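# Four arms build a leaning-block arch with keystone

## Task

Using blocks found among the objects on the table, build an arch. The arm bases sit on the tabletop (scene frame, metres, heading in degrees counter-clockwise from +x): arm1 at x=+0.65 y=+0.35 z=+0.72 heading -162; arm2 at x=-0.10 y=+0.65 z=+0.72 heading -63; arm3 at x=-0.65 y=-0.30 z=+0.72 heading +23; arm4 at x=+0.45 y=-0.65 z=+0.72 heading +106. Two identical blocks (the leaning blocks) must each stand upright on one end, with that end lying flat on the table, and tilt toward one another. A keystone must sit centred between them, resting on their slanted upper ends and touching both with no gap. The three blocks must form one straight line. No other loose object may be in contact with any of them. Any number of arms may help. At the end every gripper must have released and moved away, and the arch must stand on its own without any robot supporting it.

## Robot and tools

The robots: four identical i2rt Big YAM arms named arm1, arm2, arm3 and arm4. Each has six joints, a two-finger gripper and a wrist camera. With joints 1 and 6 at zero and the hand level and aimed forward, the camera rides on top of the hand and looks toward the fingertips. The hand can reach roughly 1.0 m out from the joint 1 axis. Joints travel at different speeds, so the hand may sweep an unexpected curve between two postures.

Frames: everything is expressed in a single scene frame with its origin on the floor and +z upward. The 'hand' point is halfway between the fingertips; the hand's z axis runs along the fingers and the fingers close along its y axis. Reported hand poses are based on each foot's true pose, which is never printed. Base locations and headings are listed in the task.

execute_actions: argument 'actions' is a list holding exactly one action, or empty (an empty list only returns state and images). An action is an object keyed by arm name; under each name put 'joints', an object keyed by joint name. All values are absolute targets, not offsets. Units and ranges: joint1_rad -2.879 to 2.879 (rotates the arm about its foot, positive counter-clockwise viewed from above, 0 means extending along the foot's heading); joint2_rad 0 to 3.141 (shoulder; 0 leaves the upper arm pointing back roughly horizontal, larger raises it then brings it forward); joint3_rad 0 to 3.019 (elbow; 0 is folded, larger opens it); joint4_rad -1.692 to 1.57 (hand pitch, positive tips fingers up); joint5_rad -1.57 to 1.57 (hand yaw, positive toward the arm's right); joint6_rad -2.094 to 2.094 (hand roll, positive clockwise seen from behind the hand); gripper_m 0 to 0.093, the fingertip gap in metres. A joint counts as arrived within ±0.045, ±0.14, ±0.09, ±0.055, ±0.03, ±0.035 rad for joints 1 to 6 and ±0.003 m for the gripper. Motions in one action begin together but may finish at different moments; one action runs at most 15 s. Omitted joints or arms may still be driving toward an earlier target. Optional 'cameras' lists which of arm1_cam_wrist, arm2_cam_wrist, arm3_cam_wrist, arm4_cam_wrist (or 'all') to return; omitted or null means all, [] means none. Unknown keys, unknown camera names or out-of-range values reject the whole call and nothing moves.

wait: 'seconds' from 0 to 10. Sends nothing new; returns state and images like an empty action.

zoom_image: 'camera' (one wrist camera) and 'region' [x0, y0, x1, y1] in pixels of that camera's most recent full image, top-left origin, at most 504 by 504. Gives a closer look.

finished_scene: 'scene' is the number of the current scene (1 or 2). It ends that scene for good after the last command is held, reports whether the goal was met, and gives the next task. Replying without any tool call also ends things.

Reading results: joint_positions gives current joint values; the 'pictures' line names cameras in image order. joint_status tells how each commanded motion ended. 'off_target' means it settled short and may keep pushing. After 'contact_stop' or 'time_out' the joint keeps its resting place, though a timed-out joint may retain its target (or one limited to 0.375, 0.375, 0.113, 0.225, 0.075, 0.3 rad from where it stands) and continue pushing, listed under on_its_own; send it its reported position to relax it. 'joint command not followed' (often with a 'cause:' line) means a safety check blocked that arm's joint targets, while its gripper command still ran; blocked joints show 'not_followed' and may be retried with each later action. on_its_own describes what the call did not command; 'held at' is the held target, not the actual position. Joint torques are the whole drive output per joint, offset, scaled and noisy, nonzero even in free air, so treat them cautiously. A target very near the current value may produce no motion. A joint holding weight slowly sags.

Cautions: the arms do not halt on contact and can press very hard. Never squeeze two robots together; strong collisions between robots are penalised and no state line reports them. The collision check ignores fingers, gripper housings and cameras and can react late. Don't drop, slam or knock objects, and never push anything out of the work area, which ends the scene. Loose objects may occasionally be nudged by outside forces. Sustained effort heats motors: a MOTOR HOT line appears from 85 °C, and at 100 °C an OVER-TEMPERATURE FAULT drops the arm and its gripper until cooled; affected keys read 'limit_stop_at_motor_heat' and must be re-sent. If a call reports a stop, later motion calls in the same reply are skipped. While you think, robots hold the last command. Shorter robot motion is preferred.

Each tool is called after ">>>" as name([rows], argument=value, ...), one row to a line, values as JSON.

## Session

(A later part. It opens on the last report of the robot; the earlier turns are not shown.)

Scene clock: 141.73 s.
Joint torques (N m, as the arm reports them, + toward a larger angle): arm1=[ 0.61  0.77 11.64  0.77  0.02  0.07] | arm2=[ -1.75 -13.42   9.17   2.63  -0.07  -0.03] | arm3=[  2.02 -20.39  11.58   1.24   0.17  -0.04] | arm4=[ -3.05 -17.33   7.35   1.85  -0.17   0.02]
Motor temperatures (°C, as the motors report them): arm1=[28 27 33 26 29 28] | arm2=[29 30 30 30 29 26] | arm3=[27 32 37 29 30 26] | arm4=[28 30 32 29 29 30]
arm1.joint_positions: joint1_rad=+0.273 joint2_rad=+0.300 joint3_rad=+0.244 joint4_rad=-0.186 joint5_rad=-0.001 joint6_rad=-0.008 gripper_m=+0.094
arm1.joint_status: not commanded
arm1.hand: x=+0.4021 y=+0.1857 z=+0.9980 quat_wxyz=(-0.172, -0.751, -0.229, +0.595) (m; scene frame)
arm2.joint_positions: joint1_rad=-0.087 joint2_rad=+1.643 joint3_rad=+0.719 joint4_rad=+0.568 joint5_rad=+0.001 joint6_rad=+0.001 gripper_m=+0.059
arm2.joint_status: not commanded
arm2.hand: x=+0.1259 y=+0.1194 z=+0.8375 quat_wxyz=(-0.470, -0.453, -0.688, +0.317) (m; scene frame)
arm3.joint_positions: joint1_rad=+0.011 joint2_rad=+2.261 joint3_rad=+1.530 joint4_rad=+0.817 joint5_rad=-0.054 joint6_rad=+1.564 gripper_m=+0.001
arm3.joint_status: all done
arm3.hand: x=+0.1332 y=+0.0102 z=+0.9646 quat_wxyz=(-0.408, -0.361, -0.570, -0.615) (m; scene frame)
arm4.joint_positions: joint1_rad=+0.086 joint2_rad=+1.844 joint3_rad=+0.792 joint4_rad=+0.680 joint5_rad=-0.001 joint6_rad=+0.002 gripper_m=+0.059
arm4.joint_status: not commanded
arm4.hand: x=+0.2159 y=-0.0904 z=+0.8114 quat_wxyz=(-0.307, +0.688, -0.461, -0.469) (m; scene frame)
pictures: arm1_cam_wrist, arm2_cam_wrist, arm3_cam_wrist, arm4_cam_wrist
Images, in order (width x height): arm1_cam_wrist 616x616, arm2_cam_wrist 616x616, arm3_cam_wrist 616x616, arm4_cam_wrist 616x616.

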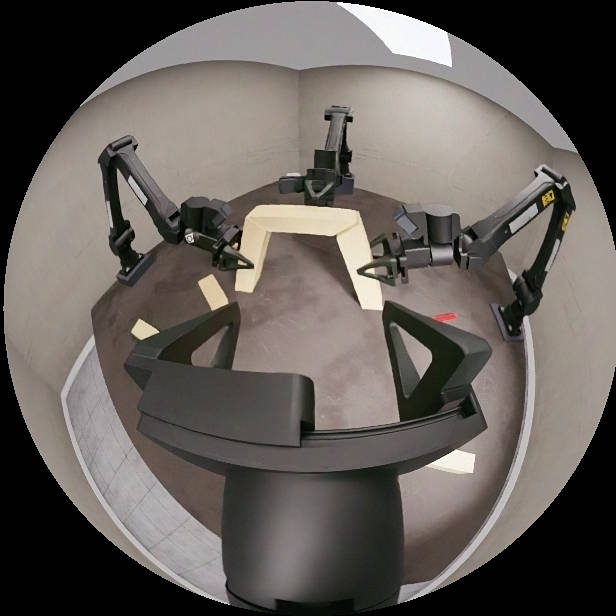

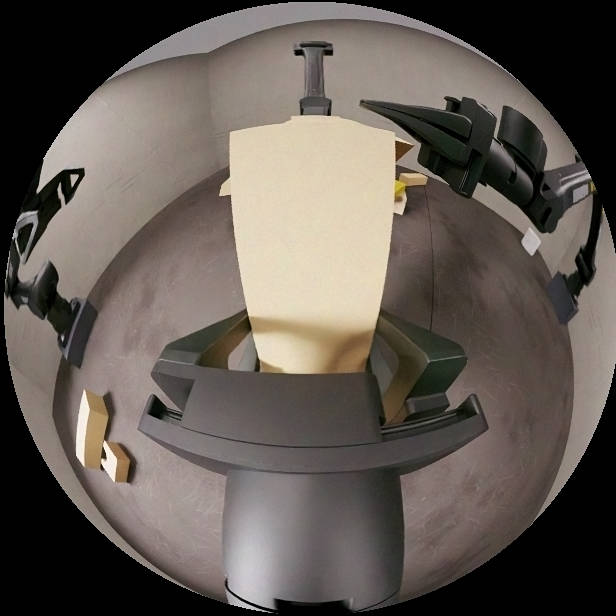

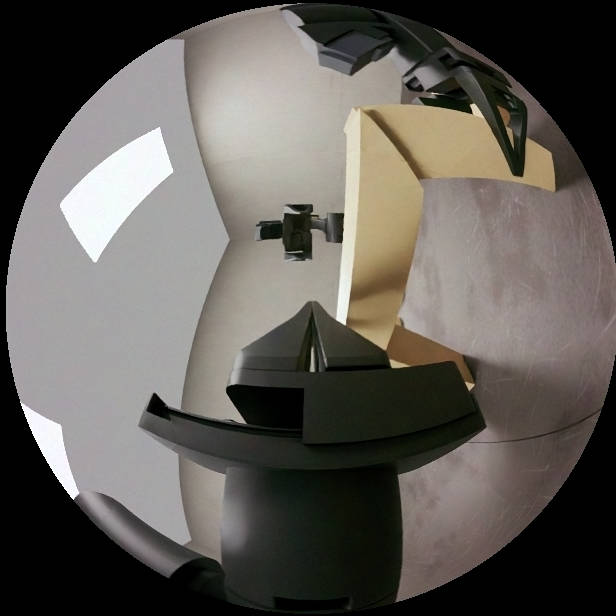

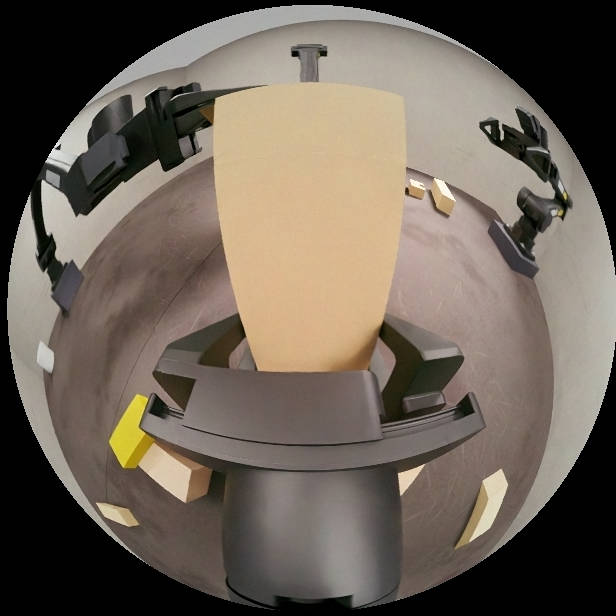

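>>> execute_actions([
  {"arm3":{"joints":{"joint2_rad":2.17}}},
], cameras=[])

>>> execute_actions([
  {"arm3":{"joints":{"joint2_rad":2.17,"joint3_rad":1.30,"joint4_rad":0.9}}},
], cameras=["arm1_cam_wrist","arm3_cam_wrist"])

Scene clock: 143.20 s.
Joint torques (N m, as the arm reports them, + toward a larger angle): arm1=[ 0.49  0.83 11.64  0.76  0.02  0.07] | arm2=[ -1.82 -13.28   9.16   2.67  -0.09  -0.03] | arm3=[  2.41 -21.22  12.23   1.22   0.19   0.04] | arm4=[ -2.84 -17.26   7.29   1.78  -0.16   0.02]
Motor temperatures (°C, as the motors report them): arm1=[28 27 33 26 29 28] | arm2=[29 30 30 30 29 26] | arm3=[27 32 37 29 30 26] | arm4=[28 30 32 29 29 30]
arm1.joint_positions: joint1_rad=+0.273 joint2_rad=+0.300 joint3_rad=+0.244 joint4_rad=-0.186 joint5_rad=-0.001 joint6_rad=-0.008 gripper_m=+0.094
arm1.joint_status: not commanded
arm1.hand: x=+0.4021 y=+0.1857 z=+0.9980 quat_wxyz=(-0.172, -0.751, -0.229, +0.595) (m; scene frame)
arm2.joint_positions: joint1_rad=-0.087 joint2_rad=+1.643 joint3_rad=+0.719 joint4_rad=+0.568 joint5_rad=+0.001 joint6_rad=+0.001 gripper_m=+0.059
arm2.joint_status: not commanded
arm2.hand: x=+0.1259 y=+0.1194 z=+0.8375 quat_wxyz=(-0.470, -0.453, -0.688, +0.317) (m; scene frame)
arm3.joint_positions: joint1_rad=+0.011 joint2_rad=+2.176 joint3_rad=+1.530 joint4_rad=+0.814 joint5_rad=-0.054 joint6_rad=+1.564 gripper_m=+0.001
arm3.joint_status: all done
arm3.hand: x=+0.1290 y=+0.0093 z=+1.0334 quat_wxyz=(-0.424, -0.343, -0.545, -0.636) (m; scene frame)
arm4.joint_positions: joint1_rad=+0.086 joint2_rad=+1.844 joint3_rad=+0.792 joint4_rad=+0.680 joint5_rad=-0.001 joint6_rad=+0.002 gripper_m=+0.059
arm4.joint_status: not commanded
arm4.hand: x=+0.2159 y=-0.0904 z=+0.8114 quat_wxyz=(-0.307, +0.688, -0.461, -0.469) (m; scene frame)
pictures: none
No camera images: the call's "cameras" was empty. Leave "cameras" out to get every camera's image.

Scene clock: 144.40 s.
Joint torques (N m, as the arm reports them, + toward a larger angle): arm1=[ 0.52  0.8  11.61  0.72  0.03  0.07] | arm2=[ -1.89 -13.37   9.14   2.64  -0.09  -0.03] | arm3=[  2.23 -18.47   7.76   3.08   0.19   0.04] | arm4=[ -2.36 -16.7    7.28   1.87  -0.14   0.01]
Motor temperatures (°C, as the motors report them): arm1=[28 27 33 26 29 28] | arm2=[29 30 30 30 29 26] | arm3=[27 32 37 29 30 26] | arm4=[28 30 32 29 29 30]
arm1.joint_positions: joint1_rad=+0.273 joint2_rad=+0.300 joint3_rad=+0.244 joint4_rad=-0.186 joint5_rad=-0.001 joint6_rad=-0.008 gripper_m=+0.094
arm1.joint_status: not commanded
arm1.hand: x=+0.4021 y=+0.1857 z=+0.9980 quat_wxyz=(-0.172, -0.751, -0.229, +0.595) (m; scene frame)
arm2.joint_positions: joint1_rad=-0.087 joint2_rad=+1.643 joint3_rad=+0.719 joint4_rad=+0.568 joint5_rad=+0.001 joint6_rad=+0.001 gripper_m=+0.059
arm2.joint_status: not commanded
arm2.hand: x=+0.1259 y=+0.1194 z=+0.8375 quat_wxyz=(-0.470, -0.453, -0.688, +0.317) (m; scene frame)
arm3.joint_positions: joint1_rad=+0.011 joint2_rad=+2.171 joint3_rad=+1.296 joint4_rad=+0.873 joint5_rad=-0.054 joint6_rad=+1.564 gripper_m=+0.001
arm3.joint_status: all done
arm3.hand: x=+0.0753 y=-0.0123 z=+0.9295 quat_wxyz=(-0.390, -0.380, -0.596, -0.590) (m; scene frame)
arm4.joint_positions: joint1_rad=+0.086 joint2_rad=+1.844 joint3_rad=+0.792 joint4_rad=+0.680 joint5_rad=-0.001 joint6_rad=+0.002 gripper_m=+0.059
arm4.joint_status: not commanded
arm4.hand: x=+0.2159 y=-0.0904 z=+0.8114 quat_wxyz=(-0.307, +0.688, -0.461, -0.469) (m; scene frame)
pictures: arm1_cam_wrist, arm3_cam_wrist
Images, in order (width x height): arm1_cam_wrist 616x616, arm3_cam_wrist 616x616.

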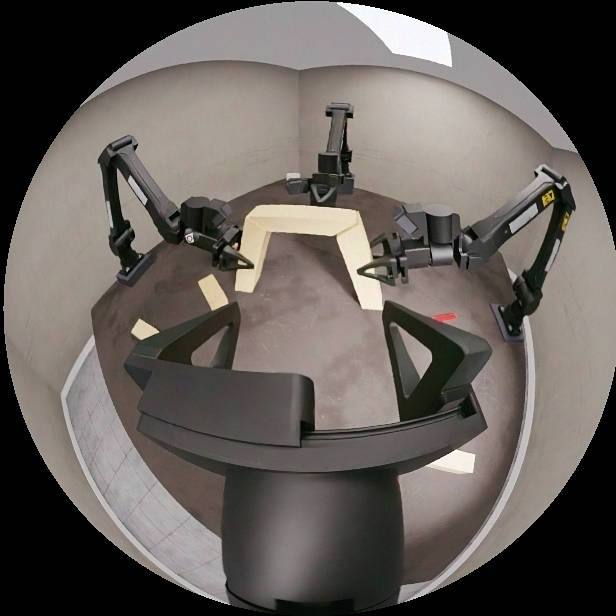

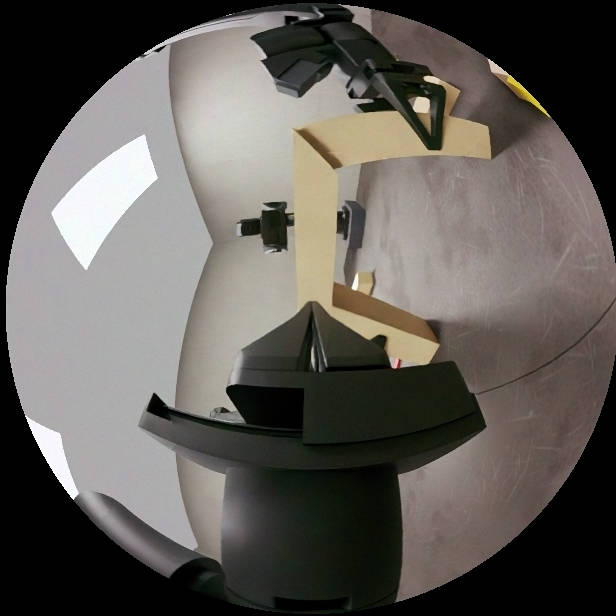

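>>> execute_actions([
  {"arm3":{"joints":{"joint2_rad":2.22,"joint3_rad":1.47,"joint4_rad":0.81}}},
], cameras=["arm3_cam_wrist"])

Scene clock: 145.63 s.
Joint torques (N m, as the arm reports them, + toward a larger angle): arm1=[ 0.53  0.67 11.61  0.78  0.03  0.06] | arm2=[ -1.89 -13.4    9.17   2.61  -0.09  -0.03] | arm3=[  1.98 -19.64  11.39   0.8    0.2   -0.01] | arm4=[ -3.16 -17.34   7.25   1.97  -0.19   0.02]
Motor temperatures (°C, as the motors report them): arm1=[28 27 33 26 29 28] | arm2=[29 30 30 30 29 26] | arm3=[27 32 37 29 30 26] | arm4=[28 30 32 29 29 30]
arm1.joint_positions: joint1_rad=+0.273 joint2_rad=+0.300 joint3_rad=+0.244 joint4_rad=-0.186 joint5_rad=-0.001 joint6_rad=-0.008 gripper_m=+0.094
arm1.joint_status: not commanded
arm1.hand: x=+0.4021 y=+0.1857 z=+0.9980 quat_wxyz=(-0.172, -0.751, -0.229, +0.595) (m; scene frame)
arm2.joint_positions: joint1_rad=-0.087 joint2_rad=+1.643 joint3_rad=+0.719 joint4_rad=+0.568 joint5_rad=+0.001 joint6_rad=+0.001 gripper_m=+0.059
arm2.joint_status: not commanded
arm2.hand: x=+0.1259 y=+0.1194 z=+0.8375 quat_wxyz=(-0.470, -0.453, -0.688, +0.317) (m; scene frame)
arm3.joint_positions: joint1_rad=+0.011 joint2_rad=+2.217 joint3_rad=+1.431 joint4_rad=+0.827 joint5_rad=-0.054 joint6_rad=+1.564 gripper_m=+0.001
arm3.joint_status: all done
arm3.hand: x=+0.1100 y=+0.0012 z=+0.9509 quat_wxyz=(-0.399, -0.371, -0.583, -0.602) (m; scene frame)
arm4.joint_positions: joint1_rad=+0.086 joint2_rad=+1.844 joint3_rad=+0.792 joint4_rad=+0.680 joint5_rad=-0.001 joint6_rad=+0.002 gripper_m=+0.059
arm4.joint_status: not commanded
arm4.hand: x=+0.2159 y=-0.0904 z=+0.8114 quat_wxyz=(-0.307, +0.688, -0.461, -0.469) (m; scene frame)
pictures: arm3_cam_wrist
Images, in order (width x height): arm3_cam_wrist 616x616.

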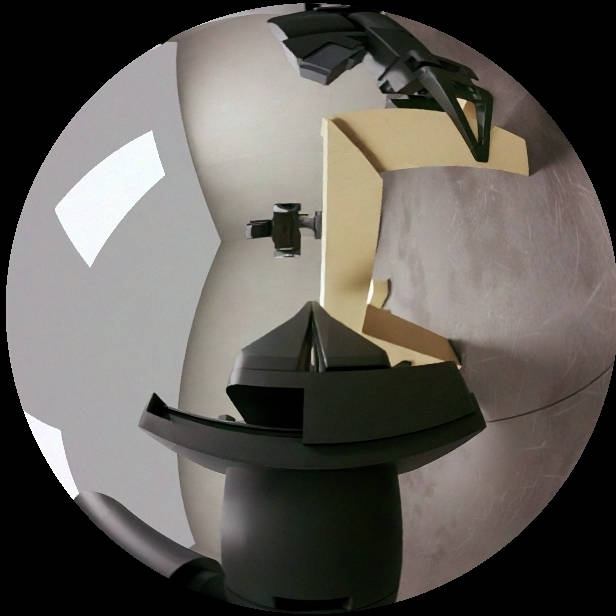

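>>> execute_actions([
  {"arm3":{"joints":{"joint2_rad":2.26}}},
], cameras=[])

Scene clock: 146.53 s.
Joint torques (N m, as the arm reports them, + toward a larger angle): arm1=[ 0.77  0.73 11.63  0.76  0.02  0.07] | arm2=[ -1.91 -13.23   9.13   2.67  -0.09  -0.03] | arm3=[  1.95 -18.7   11.23   1.14   0.16  -0.02] | arm4=[ -3.01 -17.06   7.28   1.9   -0.15   0.01]
Motor temperatures (°C, as the motors report them): arm1=[28 27 33 26 29 28] | arm2=[29 30 30 30 29 26] | arm3=[27 32 37 29 30 26] | arm4=[28 30 31 29 29 30]
arm1.joint_positions: joint1_rad=+0.273 joint2_rad=+0.300 joint3_rad=+0.244 joint4_rad=-0.186 joint5_rad=-0.001 joint6_rad=-0.008 gripper_m=+0.094
arm1.joint_status: not commanded
arm1.hand: x=+0.4021 y=+0.1857 z=+0.9980 quat_wxyz=(-0.172, -0.751, -0.229, +0.595) (m; scene frame)
arm2.joint_positions: joint1_rad=-0.087 joint2_rad=+1.643 joint3_rad=+0.719 joint4_rad=+0.568 joint5_rad=+0.001 joint6_rad=+0.001 gripper_m=+0.059
arm2.joint_status: not commanded
arm2.hand: x=+0.1259 y=+0.1194 z=+0.8375 quat_wxyz=(-0.470, -0.453, -0.688, +0.317) (m; scene frame)
arm3.joint_positions: joint1_rad=+0.011 joint2_rad=+2.248 joint3_rad=+1.431 joint4_rad=+0.827 joint5_rad=-0.054 joint6_rad=+1.564 gripper_m=+0.001
arm3.joint_status: all done
arm3.hand: x=+0.1099 y=+0.0009 z=+0.9262 quat_wxyz=(-0.393, -0.378, -0.592, -0.593) (m; scene frame)
arm4.joint_positions: joint1_rad=+0.086 joint2_rad=+1.844 joint3_rad=+0.792 joint4_rad=+0.680 joint5_rad=-0.001 joint6_rad=+0.002 gripper_m=+0.059
arm4.joint_status: not commanded
arm4.hand: x=+0.2159 y=-0.0904 z=+0.8114 quat_wxyz=(-0.307, +0.688, -0.461, -0.469) (m; scene frame)
pictures: none
No camera images: the call's "cameras" was empty. Leave "cameras" out to get every camera's image.

>>> execute_actions([
  {"arm3":{"joints":{"joint2_rad":2.30,"joint3_rad":1.535}}},
], cameras=["arm2_cam_wrist","arm3_cam_wrist"])

Scene clock: 147.30 s.
Joint torques (N m, as the arm reports them, + toward a larger angle): arm1=[ 0.55  0.83 11.66  0.79  0.03  0.07] | arm2=[ -1.93 -13.3    9.12   2.65  -0.08  -0.04] | arm3=[  1.51 -18.54  12.23   1.01   0.18  -0.03] | arm4=[ -2.97 -16.85   7.29   1.91  -0.16   0.02]
Motor temperatures (°C, as the motors report them): arm1=[28 27 33 26 29 28] | arm2=[29 30 30 30 29 26] | arm3=[27 32 37 29 30 26] | arm4=[28 30 31 29 29 30]
arm1.joint_positions: joint1_rad=+0.273 joint2_rad=+0.300 joint3_rad=+0.244 joint4_rad=-0.186 joint5_rad=-0.001 joint6_rad=-0.008 gripper_m=+0.094
arm1.joint_status: not commanded
arm1.hand: x=+0.4021 y=+0.1857 z=+0.9980 quat_wxyz=(-0.172, -0.751, -0.229, +0.595) (m; scene frame)
arm2.joint_positions: joint1_rad=-0.087 joint2_rad=+1.643 joint3_rad=+0.719 joint4_rad=+0.568 joint5_rad=+0.001 joint6_rad=+0.001 gripper_m=+0.059
arm2.joint_status: not commanded
arm2.hand: x=+0.1259 y=+0.1194 z=+0.8375 quat_wxyz=(-0.470, -0.453, -0.688, +0.317) (m; scene frame)
arm3.joint_positions: joint1_rad=+0.011 joint2_rad=+2.284 joint3_rad=+1.486 joint4_rad=+0.827 joint5_rad=-0.054 joint6_rad=+1.564 gripper_m=+0.001
arm3.joint_status: all done
arm3.hand: x=+0.1230 y=+0.0059 z=+0.9254 quat_wxyz=(-0.397, -0.374, -0.587, -0.599) (m; scene frame)
arm4.joint_positions: joint1_rad=+0.086 joint2_rad=+1.844 joint3_rad=+0.792 joint4_rad=+0.680 joint5_rad=-0.001 joint6_rad=+0.002 gripper_m=+0.059
arm4.joint_status: not commanded
arm4.hand: x=+0.2159 y=-0.0904 z=+0.8114 quat_wxyz=(-0.307, +0.688, -0.461, -0.469) (m; scene frame)
pictures: arm2_cam_wrist, arm3_cam_wrist
Images, in order (width x height): arm2_cam_wrist 616x616, arm3_cam_wrist 616x616.

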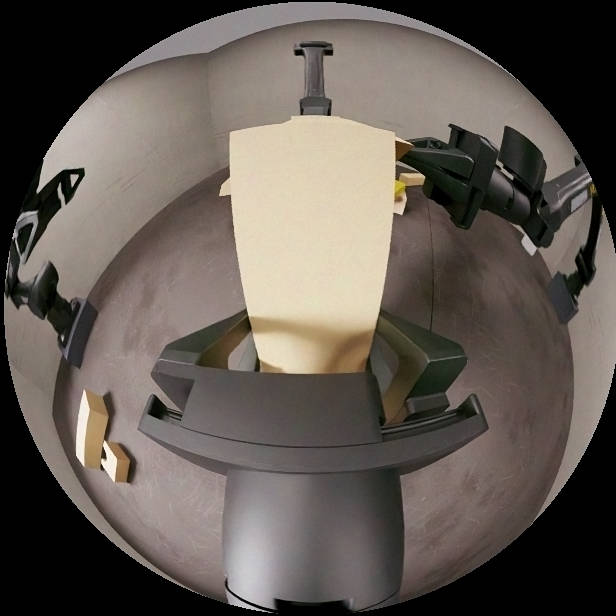

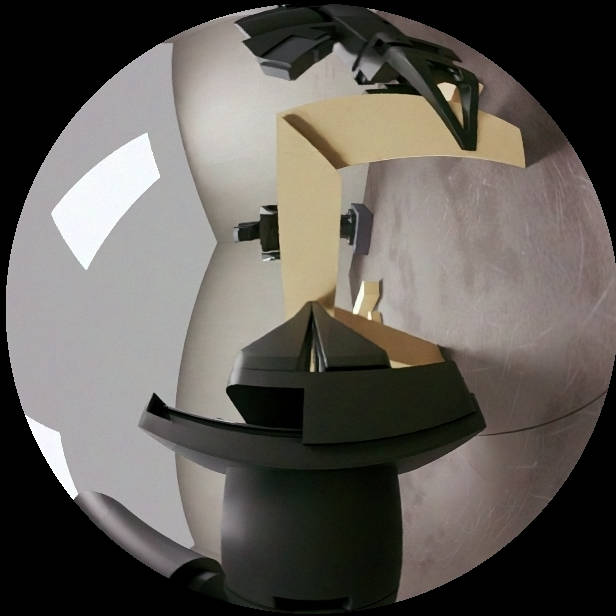

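>>> execute_actions([
  {"arm3":{"joints":{"joint2_rad":2.34,"joint3_rad":1.60}}},
], cameras=["arm2_cam_wrist","arm4_cam_wrist"])

Scene clock: 148.03 s.
Joint torques (N m, as the arm reports them, + toward a larger angle): arm1=[ 0.57  0.74 11.63  0.78  0.03  0.06] | arm2=[ -1.92 -13.24   9.12   2.63  -0.09  -0.02] | arm3=[  2.58 -18.97  12.5    1.14   0.14   0.02] | arm4=[ -2.84 -17.19   7.29   1.86  -0.16   0.02]
Motor temperatures (°C, as the motors report them): arm1=[28 27 33 26 29 28] | arm2=[29 30 30 30 29 26] | arm3=[27 32 37 29 30 26] | arm4=[28 30 31 29 29 30]
arm1.joint_positions: joint1_rad=+0.273 joint2_rad=+0.300 joint3_rad=+0.244 joint4_rad=-0.186 joint5_rad=-0.001 joint6_rad=-0.008 gripper_m=+0.094
arm1.joint_status: not commanded
arm1.hand: x=+0.4021 y=+0.1857 z=+0.9980 quat_wxyz=(-0.172, -0.751, -0.229, +0.595) (m; scene frame)
arm2.joint_positions: joint1_rad=-0.087 joint2_rad=+1.643 joint3_rad=+0.719 joint4_rad=+0.568 joint5_rad=+0.001 joint6_rad=+0.001 gripper_m=+0.059
arm2.joint_status: not commanded
arm2.hand: x=+0.1259 y=+0.1194 z=+0.8375 quat_wxyz=(-0.470, -0.453, -0.688, +0.317) (m; scene frame)
arm3.joint_positions: joint1_rad=+0.011 joint2_rad=+2.322 joint3_rad=+1.548 joint4_rad=+0.827 joint5_rad=-0.054 joint6_rad=+1.564 gripper_m=+0.001
arm3.joint_status: all done
arm3.hand: x=+0.1372 y=+0.0112 z=+0.9261 quat_wxyz=(-0.402, -0.369, -0.580, -0.605) (m; scene frame)
arm4.joint_positions: joint1_rad=+0.086 joint2_rad=+1.844 joint3_rad=+0.792 joint4_rad=+0.680 joint5_rad=-0.001 joint6_rad=+0.002 gripper_m=+0.059
arm4.joint_status: not commanded
arm4.hand: x=+0.2159 y=-0.0904 z=+0.8114 quat_wxyz=(-0.307, +0.688, -0.461, -0.469) (m; scene frame)
pictures: arm2_cam_wrist, arm4_cam_wrist
Images, in order (width x height): arm2_cam_wrist 616x616, arm4_cam_wrist 616x616.

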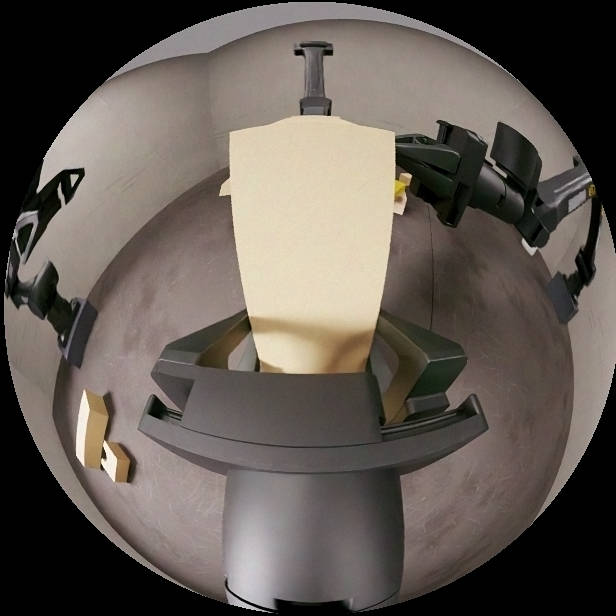

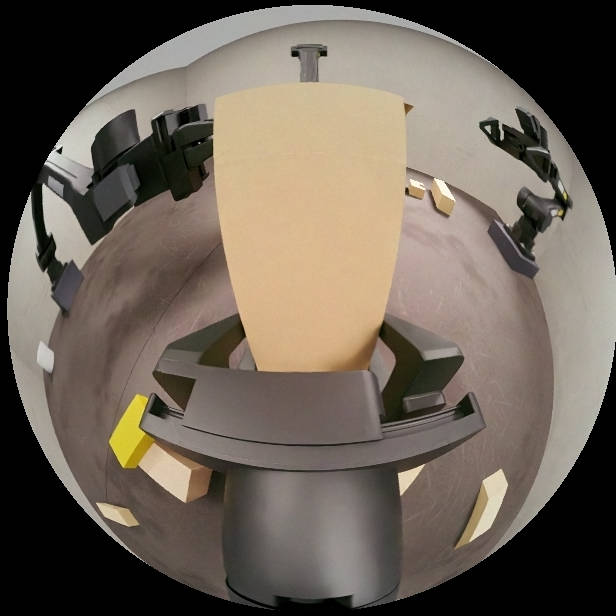

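>>> execute_actions([
  {"arm3":{"joints":{"joint2_rad":2.30,"joint3_rad":1.47}}},
], cameras=[])

>>> execute_actions([
  {"arm3":{"joints":{"joint2_rad":2.0,"joint3_rad":1.1}},"arm2":{"joints":{"gripper_m":0.093}},"arm4":{"joints":{"gripper_m":0.093}}},
])

Scene clock: 149.10 s.
Joint torques (N m, as the arm reports them, + toward a larger angle): arm1=[ 0.58  0.87 11.65  0.77  0.02  0.08] | arm2=[ -1.94 -13.39   9.16   2.66  -0.08  -0.02] | arm3=[  1.92 -21.85   7.61   1.07   0.16   0.02] | arm4=[ -3.09 -17.34   7.21   1.95  -0.15   0.03]
Motor temperatures (°C, as the motors report them): arm1=[28 27 33 26 29 28] | arm2=[29 30 30 30 29 26] | arm3=[27 32 37 29 30 26] | arm4=[28 30 31 29 29 30]
arm1.joint_positions: joint1_rad=+0.273 joint2_rad=+0.300 joint3_rad=+0.244 joint4_rad=-0.186 joint5_rad=-0.001 joint6_rad=-0.008 gripper_m=+0.094
arm1.joint_status: not commanded
arm1.hand: x=+0.4021 y=+0.1857 z=+0.9980 quat_wxyz=(-0.172, -0.751, -0.229, +0.595) (m; scene frame)
arm2.joint_positions: joint1_rad=-0.087 joint2_rad=+1.643 joint3_rad=+0.719 joint4_rad=+0.568 joint5_rad=+0.001 joint6_rad=+0.001 gripper_m=+0.059
arm2.joint_status: not commanded
arm2.hand: x=+0.1259 y=+0.1194 z=+0.8375 quat_wxyz=(-0.470, -0.453, -0.688, +0.317) (m; scene frame)
arm3.joint_positions: joint1_rad=+0.011 joint2_rad=+2.315 joint3_rad=+1.468 joint4_rad=+0.825 joint5_rad=-0.054 joint6_rad=+1.564 gripper_m=+0.001
arm3.joint_status: all done
arm3.hand: x=+0.1173 y=+0.0033 z=+0.8906 quat_wxyz=(-0.386, -0.384, -0.601, -0.584) (m; scene frame)
arm4.joint_positions: joint1_rad=+0.086 joint2_rad=+1.844 joint3_rad=+0.792 joint4_rad=+0.680 joint5_rad=-0.001 joint6_rad=+0.002 gripper_m=+0.059
arm4.joint_status: not commanded
arm4.hand: x=+0.2159 y=-0.0904 z=+0.8114 quat_wxyz=(-0.307, +0.688, -0.461, -0.469) (m; scene frame)
pictures: none
No camera images: the call's "cameras" was empty. Leave "cameras" out to get every camera's image.

Scene clock: 150.27 s.
Joint torques (N m, as the arm reports them, + toward a larger angle): arm1=[ 0.63  0.74 11.61  0.72  0.03  0.07] | arm2=[ -1.98 -13.18   9.11   2.63  -0.08  -0.04] | arm3=[  1.77 -15.94   7.13   1.16   0.2   -0.05] | arm4=[ -2.88 -16.84   7.21   1.84  -0.17   0.03]
Motor temperatures (°C, as the motors report them): arm1=[28 27 33 26 29 28] | arm2=[29 30 30 30 29 26] | arm3=[27 32 37 29 30 26] | arm4=[28 30 31 29 29 30]
arm1.joint_positions: joint1_rad=+0.273 joint2_rad=+0.300 joint3_rad=+0.244 joint4_rad=-0.186 joint5_rad=-0.001 joint6_rad=-0.008 gripper_m=+0.094
arm1.joint_status: not commanded
arm1.hand: x=+0.4021 y=+0.1857 z=+0.9980 quat_wxyz=(-0.172, -0.751, -0.229, +0.595) (m; scene frame)
arm2.joint_positions: joint1_rad=-0.087 joint2_rad=+1.643 joint3_rad=+0.719 joint4_rad=+0.568 joint5_rad=+0.001 joint6_rad=+0.001 gripper_m=+0.093
arm2.joint_status: all done
arm2.hand: x=+0.1259 y=+0.1194 z=+0.8375 quat_wxyz=(-0.470, -0.453, -0.688, +0.317) (m; scene frame)
arm3.joint_positions: joint1_rad=+0.011 joint2_rad=+1.989 joint3_rad=+1.103 joint4_rad=+0.824 joint5_rad=-0.054 joint6_rad=+1.564 gripper_m=+0.001
arm3.joint_status: all done
arm3.hand: x=+0.0211 y=-0.0327 z=+0.9567 quat_wxyz=(-0.378, -0.393, -0.613, -0.573) (m; scene frame)
arm4.joint_positions: joint1_rad=+0.086 joint2_rad=+1.844 joint3_rad=+0.792 joint4_rad=+0.680 joint5_rad=-0.001 joint6_rad=+0.002 gripper_m=+0.093
arm4.joint_status: all done
arm4.hand: x=+0.2159 y=-0.0904 z=+0.8114 quat_wxyz=(-0.307, +0.688, -0.461, -0.469) (m; scene frame)
pictures: arm1_cam_wrist, arm2_cam_wrist, arm3_cam_wrist, arm4_cam_wrist
Images, in order (width x height): arm1_cam_wrist 616x616, arm2_cam_wrist 616x616, arm3_cam_wrist 616x616, arm4_cam_wrist 616x616.

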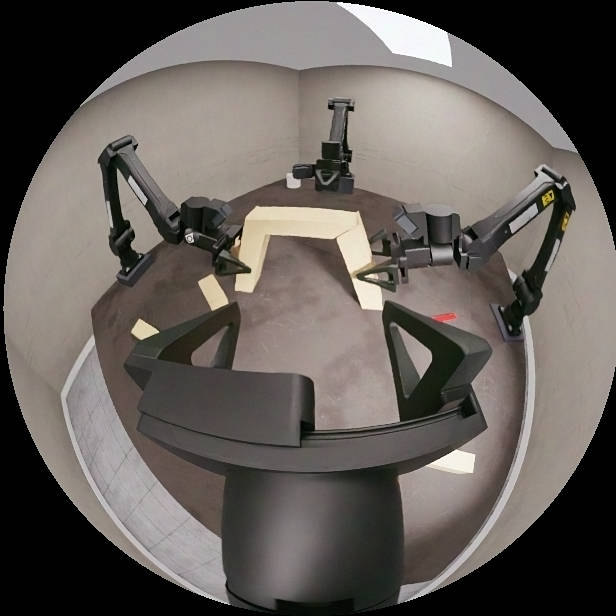

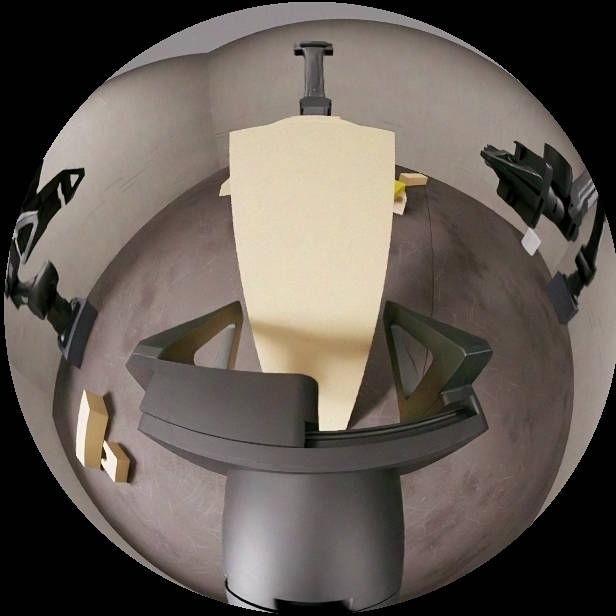

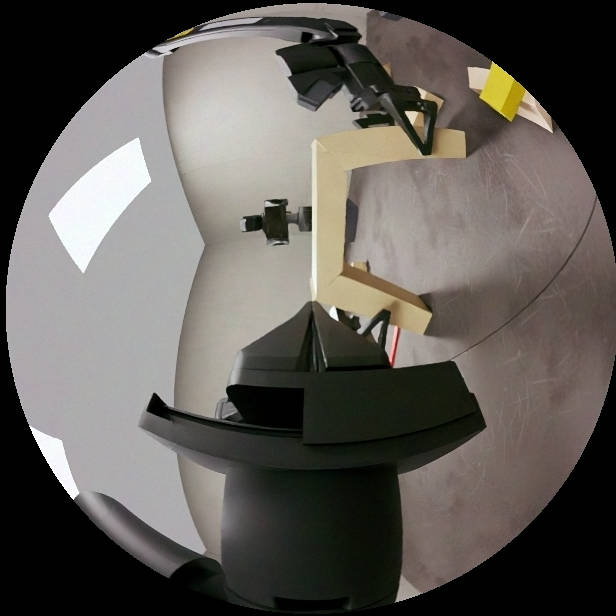

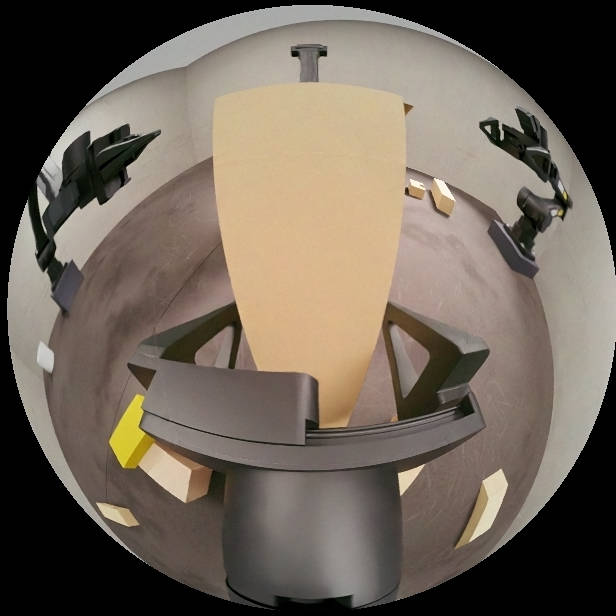

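>>> execute_actions([
  {"arm2":{"joints":{"joint2_rad":1.45,"joint3_rad":0.55}},"arm4":{"joints":{"joint2_rad":1.62,"joint3_rad":0.62}},"arm3":{"joints":{"joint2_rad":1.2,"joint3_rad":0.8}}},
], cameras=["arm1_cam_wrist"])

>>> execute_actions([
  {"arm2":{"joints":{"joint2_rad":1.0,"joint3_rad":0.3}},"arm4":{"joints":{"joint2_rad":1.1,"joint3_rad":0.35}}},
])

>>> zoom_image(camera="arm1_cam_wrist", region=[220,180,400,320])

Scene clock: 151.87 s.
Joint torques (N m, as the arm reports them, + toward a larger angle): arm1=[ 0.62  0.77 11.63  0.77  0.03  0.07] | arm2=[ -1.7  -10.83   7.78   2.68  -0.09  -0.02] | arm3=[ 2.78 -6.67  9.38  1.09  0.15  0.  ] | arm4=[ -3.18 -12.64   5.88   1.96  -0.13   0.04]
Motor temperatures (°C, as the motors report them): arm1=[28 27 33 26 29 28] | arm2=[29 30 30 30 29 26] | arm3=[27 32 36 29 30 26] | arm4=[28 30 31 29 29 30]
arm1.joint_positions: joint1_rad=+0.273 joint2_rad=+0.300 joint3_rad=+0.244 joint4_rad=-0.186 joint5_rad=-0.001 joint6_rad=-0.008 gripper_m=+0.094
arm1.joint_status: not commanded
arm1.hand: x=+0.4021 y=+0.1857 z=+0.9980 quat_wxyz=(-0.172, -0.751, -0.229, +0.595) (m; scene frame)
arm2.joint_positions: joint1_rad=-0.087 joint2_rad=+1.448 joint3_rad=+0.550 joint4_rad=+0.568 joint5_rad=+0.001 joint6_rad=+0.001 gripper_m=+0.093
arm2.joint_status: all done
arm2.hand: x=+0.1012 y=+0.1784 z=+0.8613 quat_wxyz=(-0.479, -0.449, -0.682, +0.322) (m; scene frame)
arm3.joint_positions: joint1_rad=+0.011 joint2_rad=+1.192 joint3_rad=+0.803 joint4_rad=+0.818 joint5_rad=-0.054 joint6_rad=+1.564 gripper_m=+0.001
arm3.joint_status: all done
arm3.hand: x=-0.1703 y=-0.1023 z=+1.2826 quat_wxyz=(-0.470, -0.282, -0.460, -0.698) (m; scene frame)
arm4.joint_positions: joint1_rad=+0.086 joint2_rad=+1.613 joint3_rad=+0.622 joint4_rad=+0.681 joint5_rad=-0.001 joint6_rad=+0.002 gripper_m=+0.093
arm4.joint_status: all done
arm4.hand: x=+0.2390 y=-0.1442 z=+0.8676 quat_wxyz=(-0.321, +0.673, -0.452, -0.490) (m; scene frame)
pictures: arm1_cam_wrist
Images, in order (width x height): arm1_cam_wrist 616x616.

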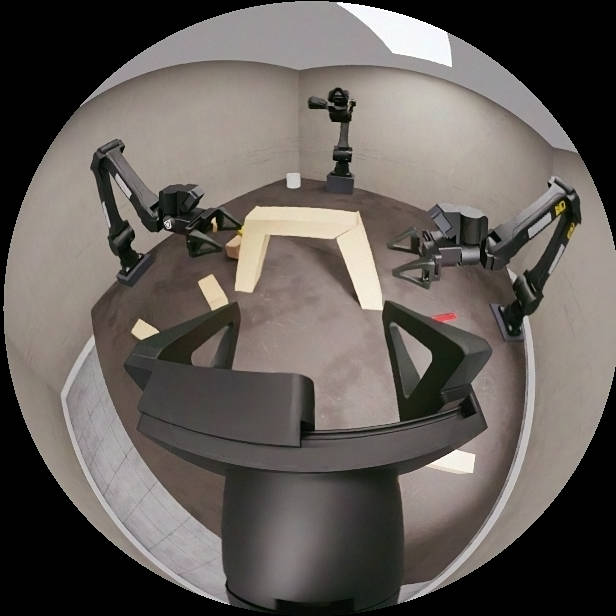

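Scene clock: 153.10 s.
Joint torques (N m, as the arm reports them, + toward a larger angle): arm1=[ 0.62  0.7  11.65  0.74  0.02  0.07] | arm2=[-1.86 -4.39  9.18  2.67 -0.08 -0.03] | arm3=[ 2.68 -8.12  9.48  1.16  0.15  0.  ] | arm4=[-3.26 -5.81  7.76  2.   -0.14  0.02]
Motor temperatures (°C, as the motors report them): arm1=[28 27 33 26 29 28] | arm2=[29 30 30 30 29 26] | arm3=[27 32 36 29 30 26] | arm4=[28 30 31 29 29 30]
arm1.joint_positions: joint1_rad=+0.273 joint2_rad=+0.300 joint3_rad=+0.244 joint4_rad=-0.186 joint5_rad=-0.001 joint6_rad=-0.008 gripper_m=+0.094
arm1.joint_status: not commanded
arm1.hand: x=+0.4021 y=+0.1857 z=+0.9980 quat_wxyz=(-0.172, -0.751, -0.229, +0.595) (m; scene frame)
arm2.joint_positions: joint1_rad=-0.087 joint2_rad=+0.999 joint3_rad=+0.298 joint4_rad=+0.568 joint5_rad=+0.001 joint6_rad=+0.001 gripper_m=+0.093
arm2.joint_status: all done
arm2.hand: x=+0.0618 y=+0.2735 z=+0.9329 quat_wxyz=(-0.544, -0.415, -0.631, +0.365) (m; scene frame)
arm3.joint_positions: joint1_rad=+0.011 joint2_rad=+1.192 joint3_rad=+0.803 joint4_rad=+0.818 joint5_rad=-0.054 joint6_rad=+1.564 gripper_m=+0.001
arm3.joint_status: not commanded
arm3.hand: x=-0.1703 y=-0.1023 z=+1.2826 quat_wxyz=(-0.470, -0.282, -0.460, -0.698) (m; scene frame)
arm4.joint_positions: joint1_rad=+0.086 joint2_rad=+1.094 joint3_rad=+0.349 joint4_rad=+0.681 joint5_rad=-0.001 joint6_rad=+0.002 gripper_m=+0.093
arm4.joint_status: all done
arm4.hand: x=+0.2837 y=-0.2483 z=+0.9808 quat_wxyz=(-0.374, +0.607, -0.409, -0.569) (m; scene frame)
pictures: arm1_cam_wrist, arm2_cam_wrist, arm3_cam_wrist, arm4_cam_wrist
Images, in order (width x height): arm1_cam_wrist 616x616, arm2_cam_wrist 616x616, arm3_cam_wrist 616x616, arm4_cam_wrist 616x616.

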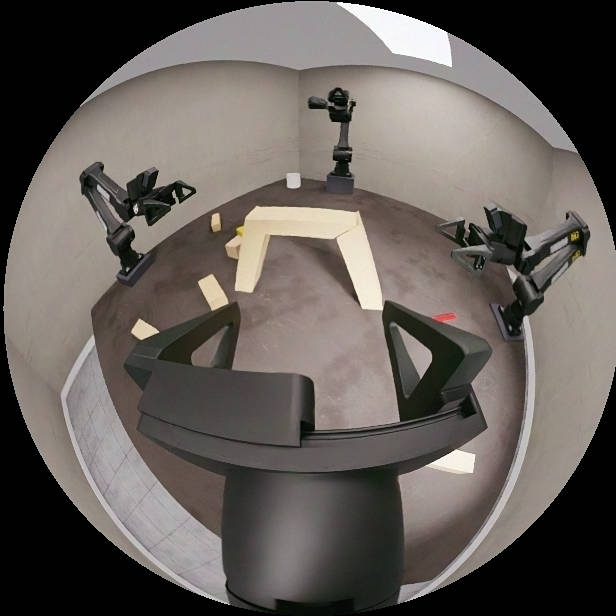

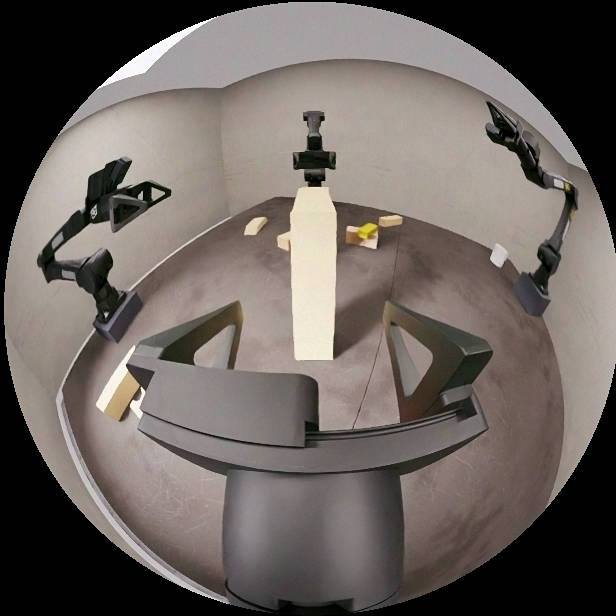

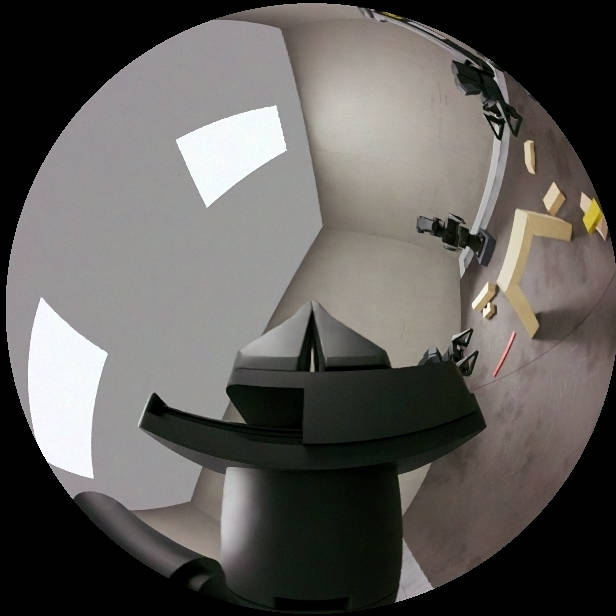

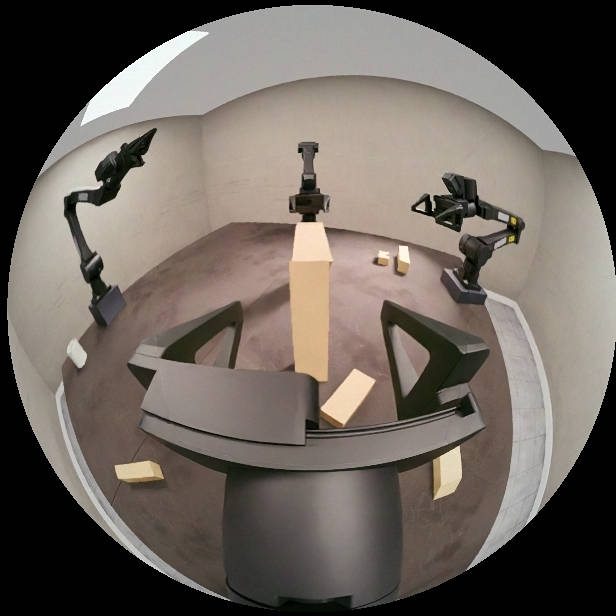

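Region (220, 180, 400, 320) of arm1_cam_wrist's 616x616 image, scaled by 2.800, with more detail than that image has.

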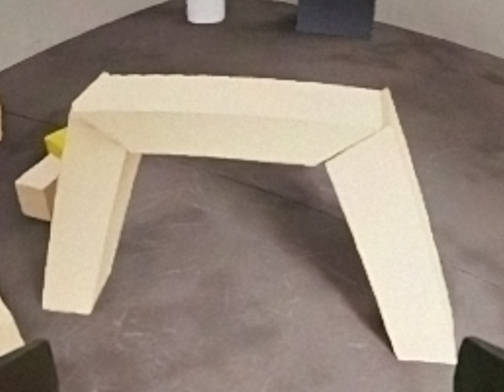

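>>> zoom_image(camera="arm4_cam_wrist", region=[260,200,400,440])

>>> zoom_image(camera="arm2_cam_wrist", region=[260,170,400,380])

Region (260, 200, 400, 440) of arm4_cam_wrist's 616x616 image, scaled by 2.100, with more detail than that image has; it fills the left 294 columns of this view, and the rest is white.

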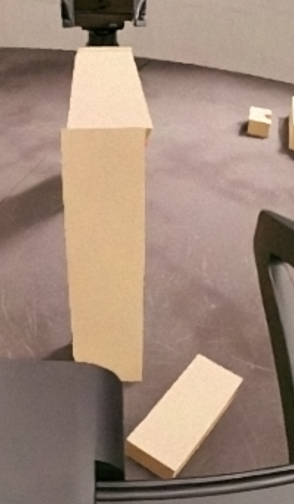

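Region (260, 170, 400, 380) of arm2_cam_wrist's 616x616 image, scaled by 2.400, with more detail than that image has.

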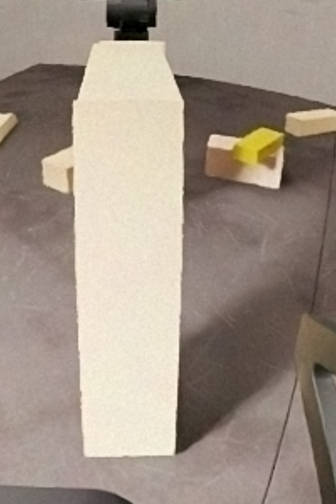

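>>> finished_scene(scene=1)

The scene is finished: the task was done.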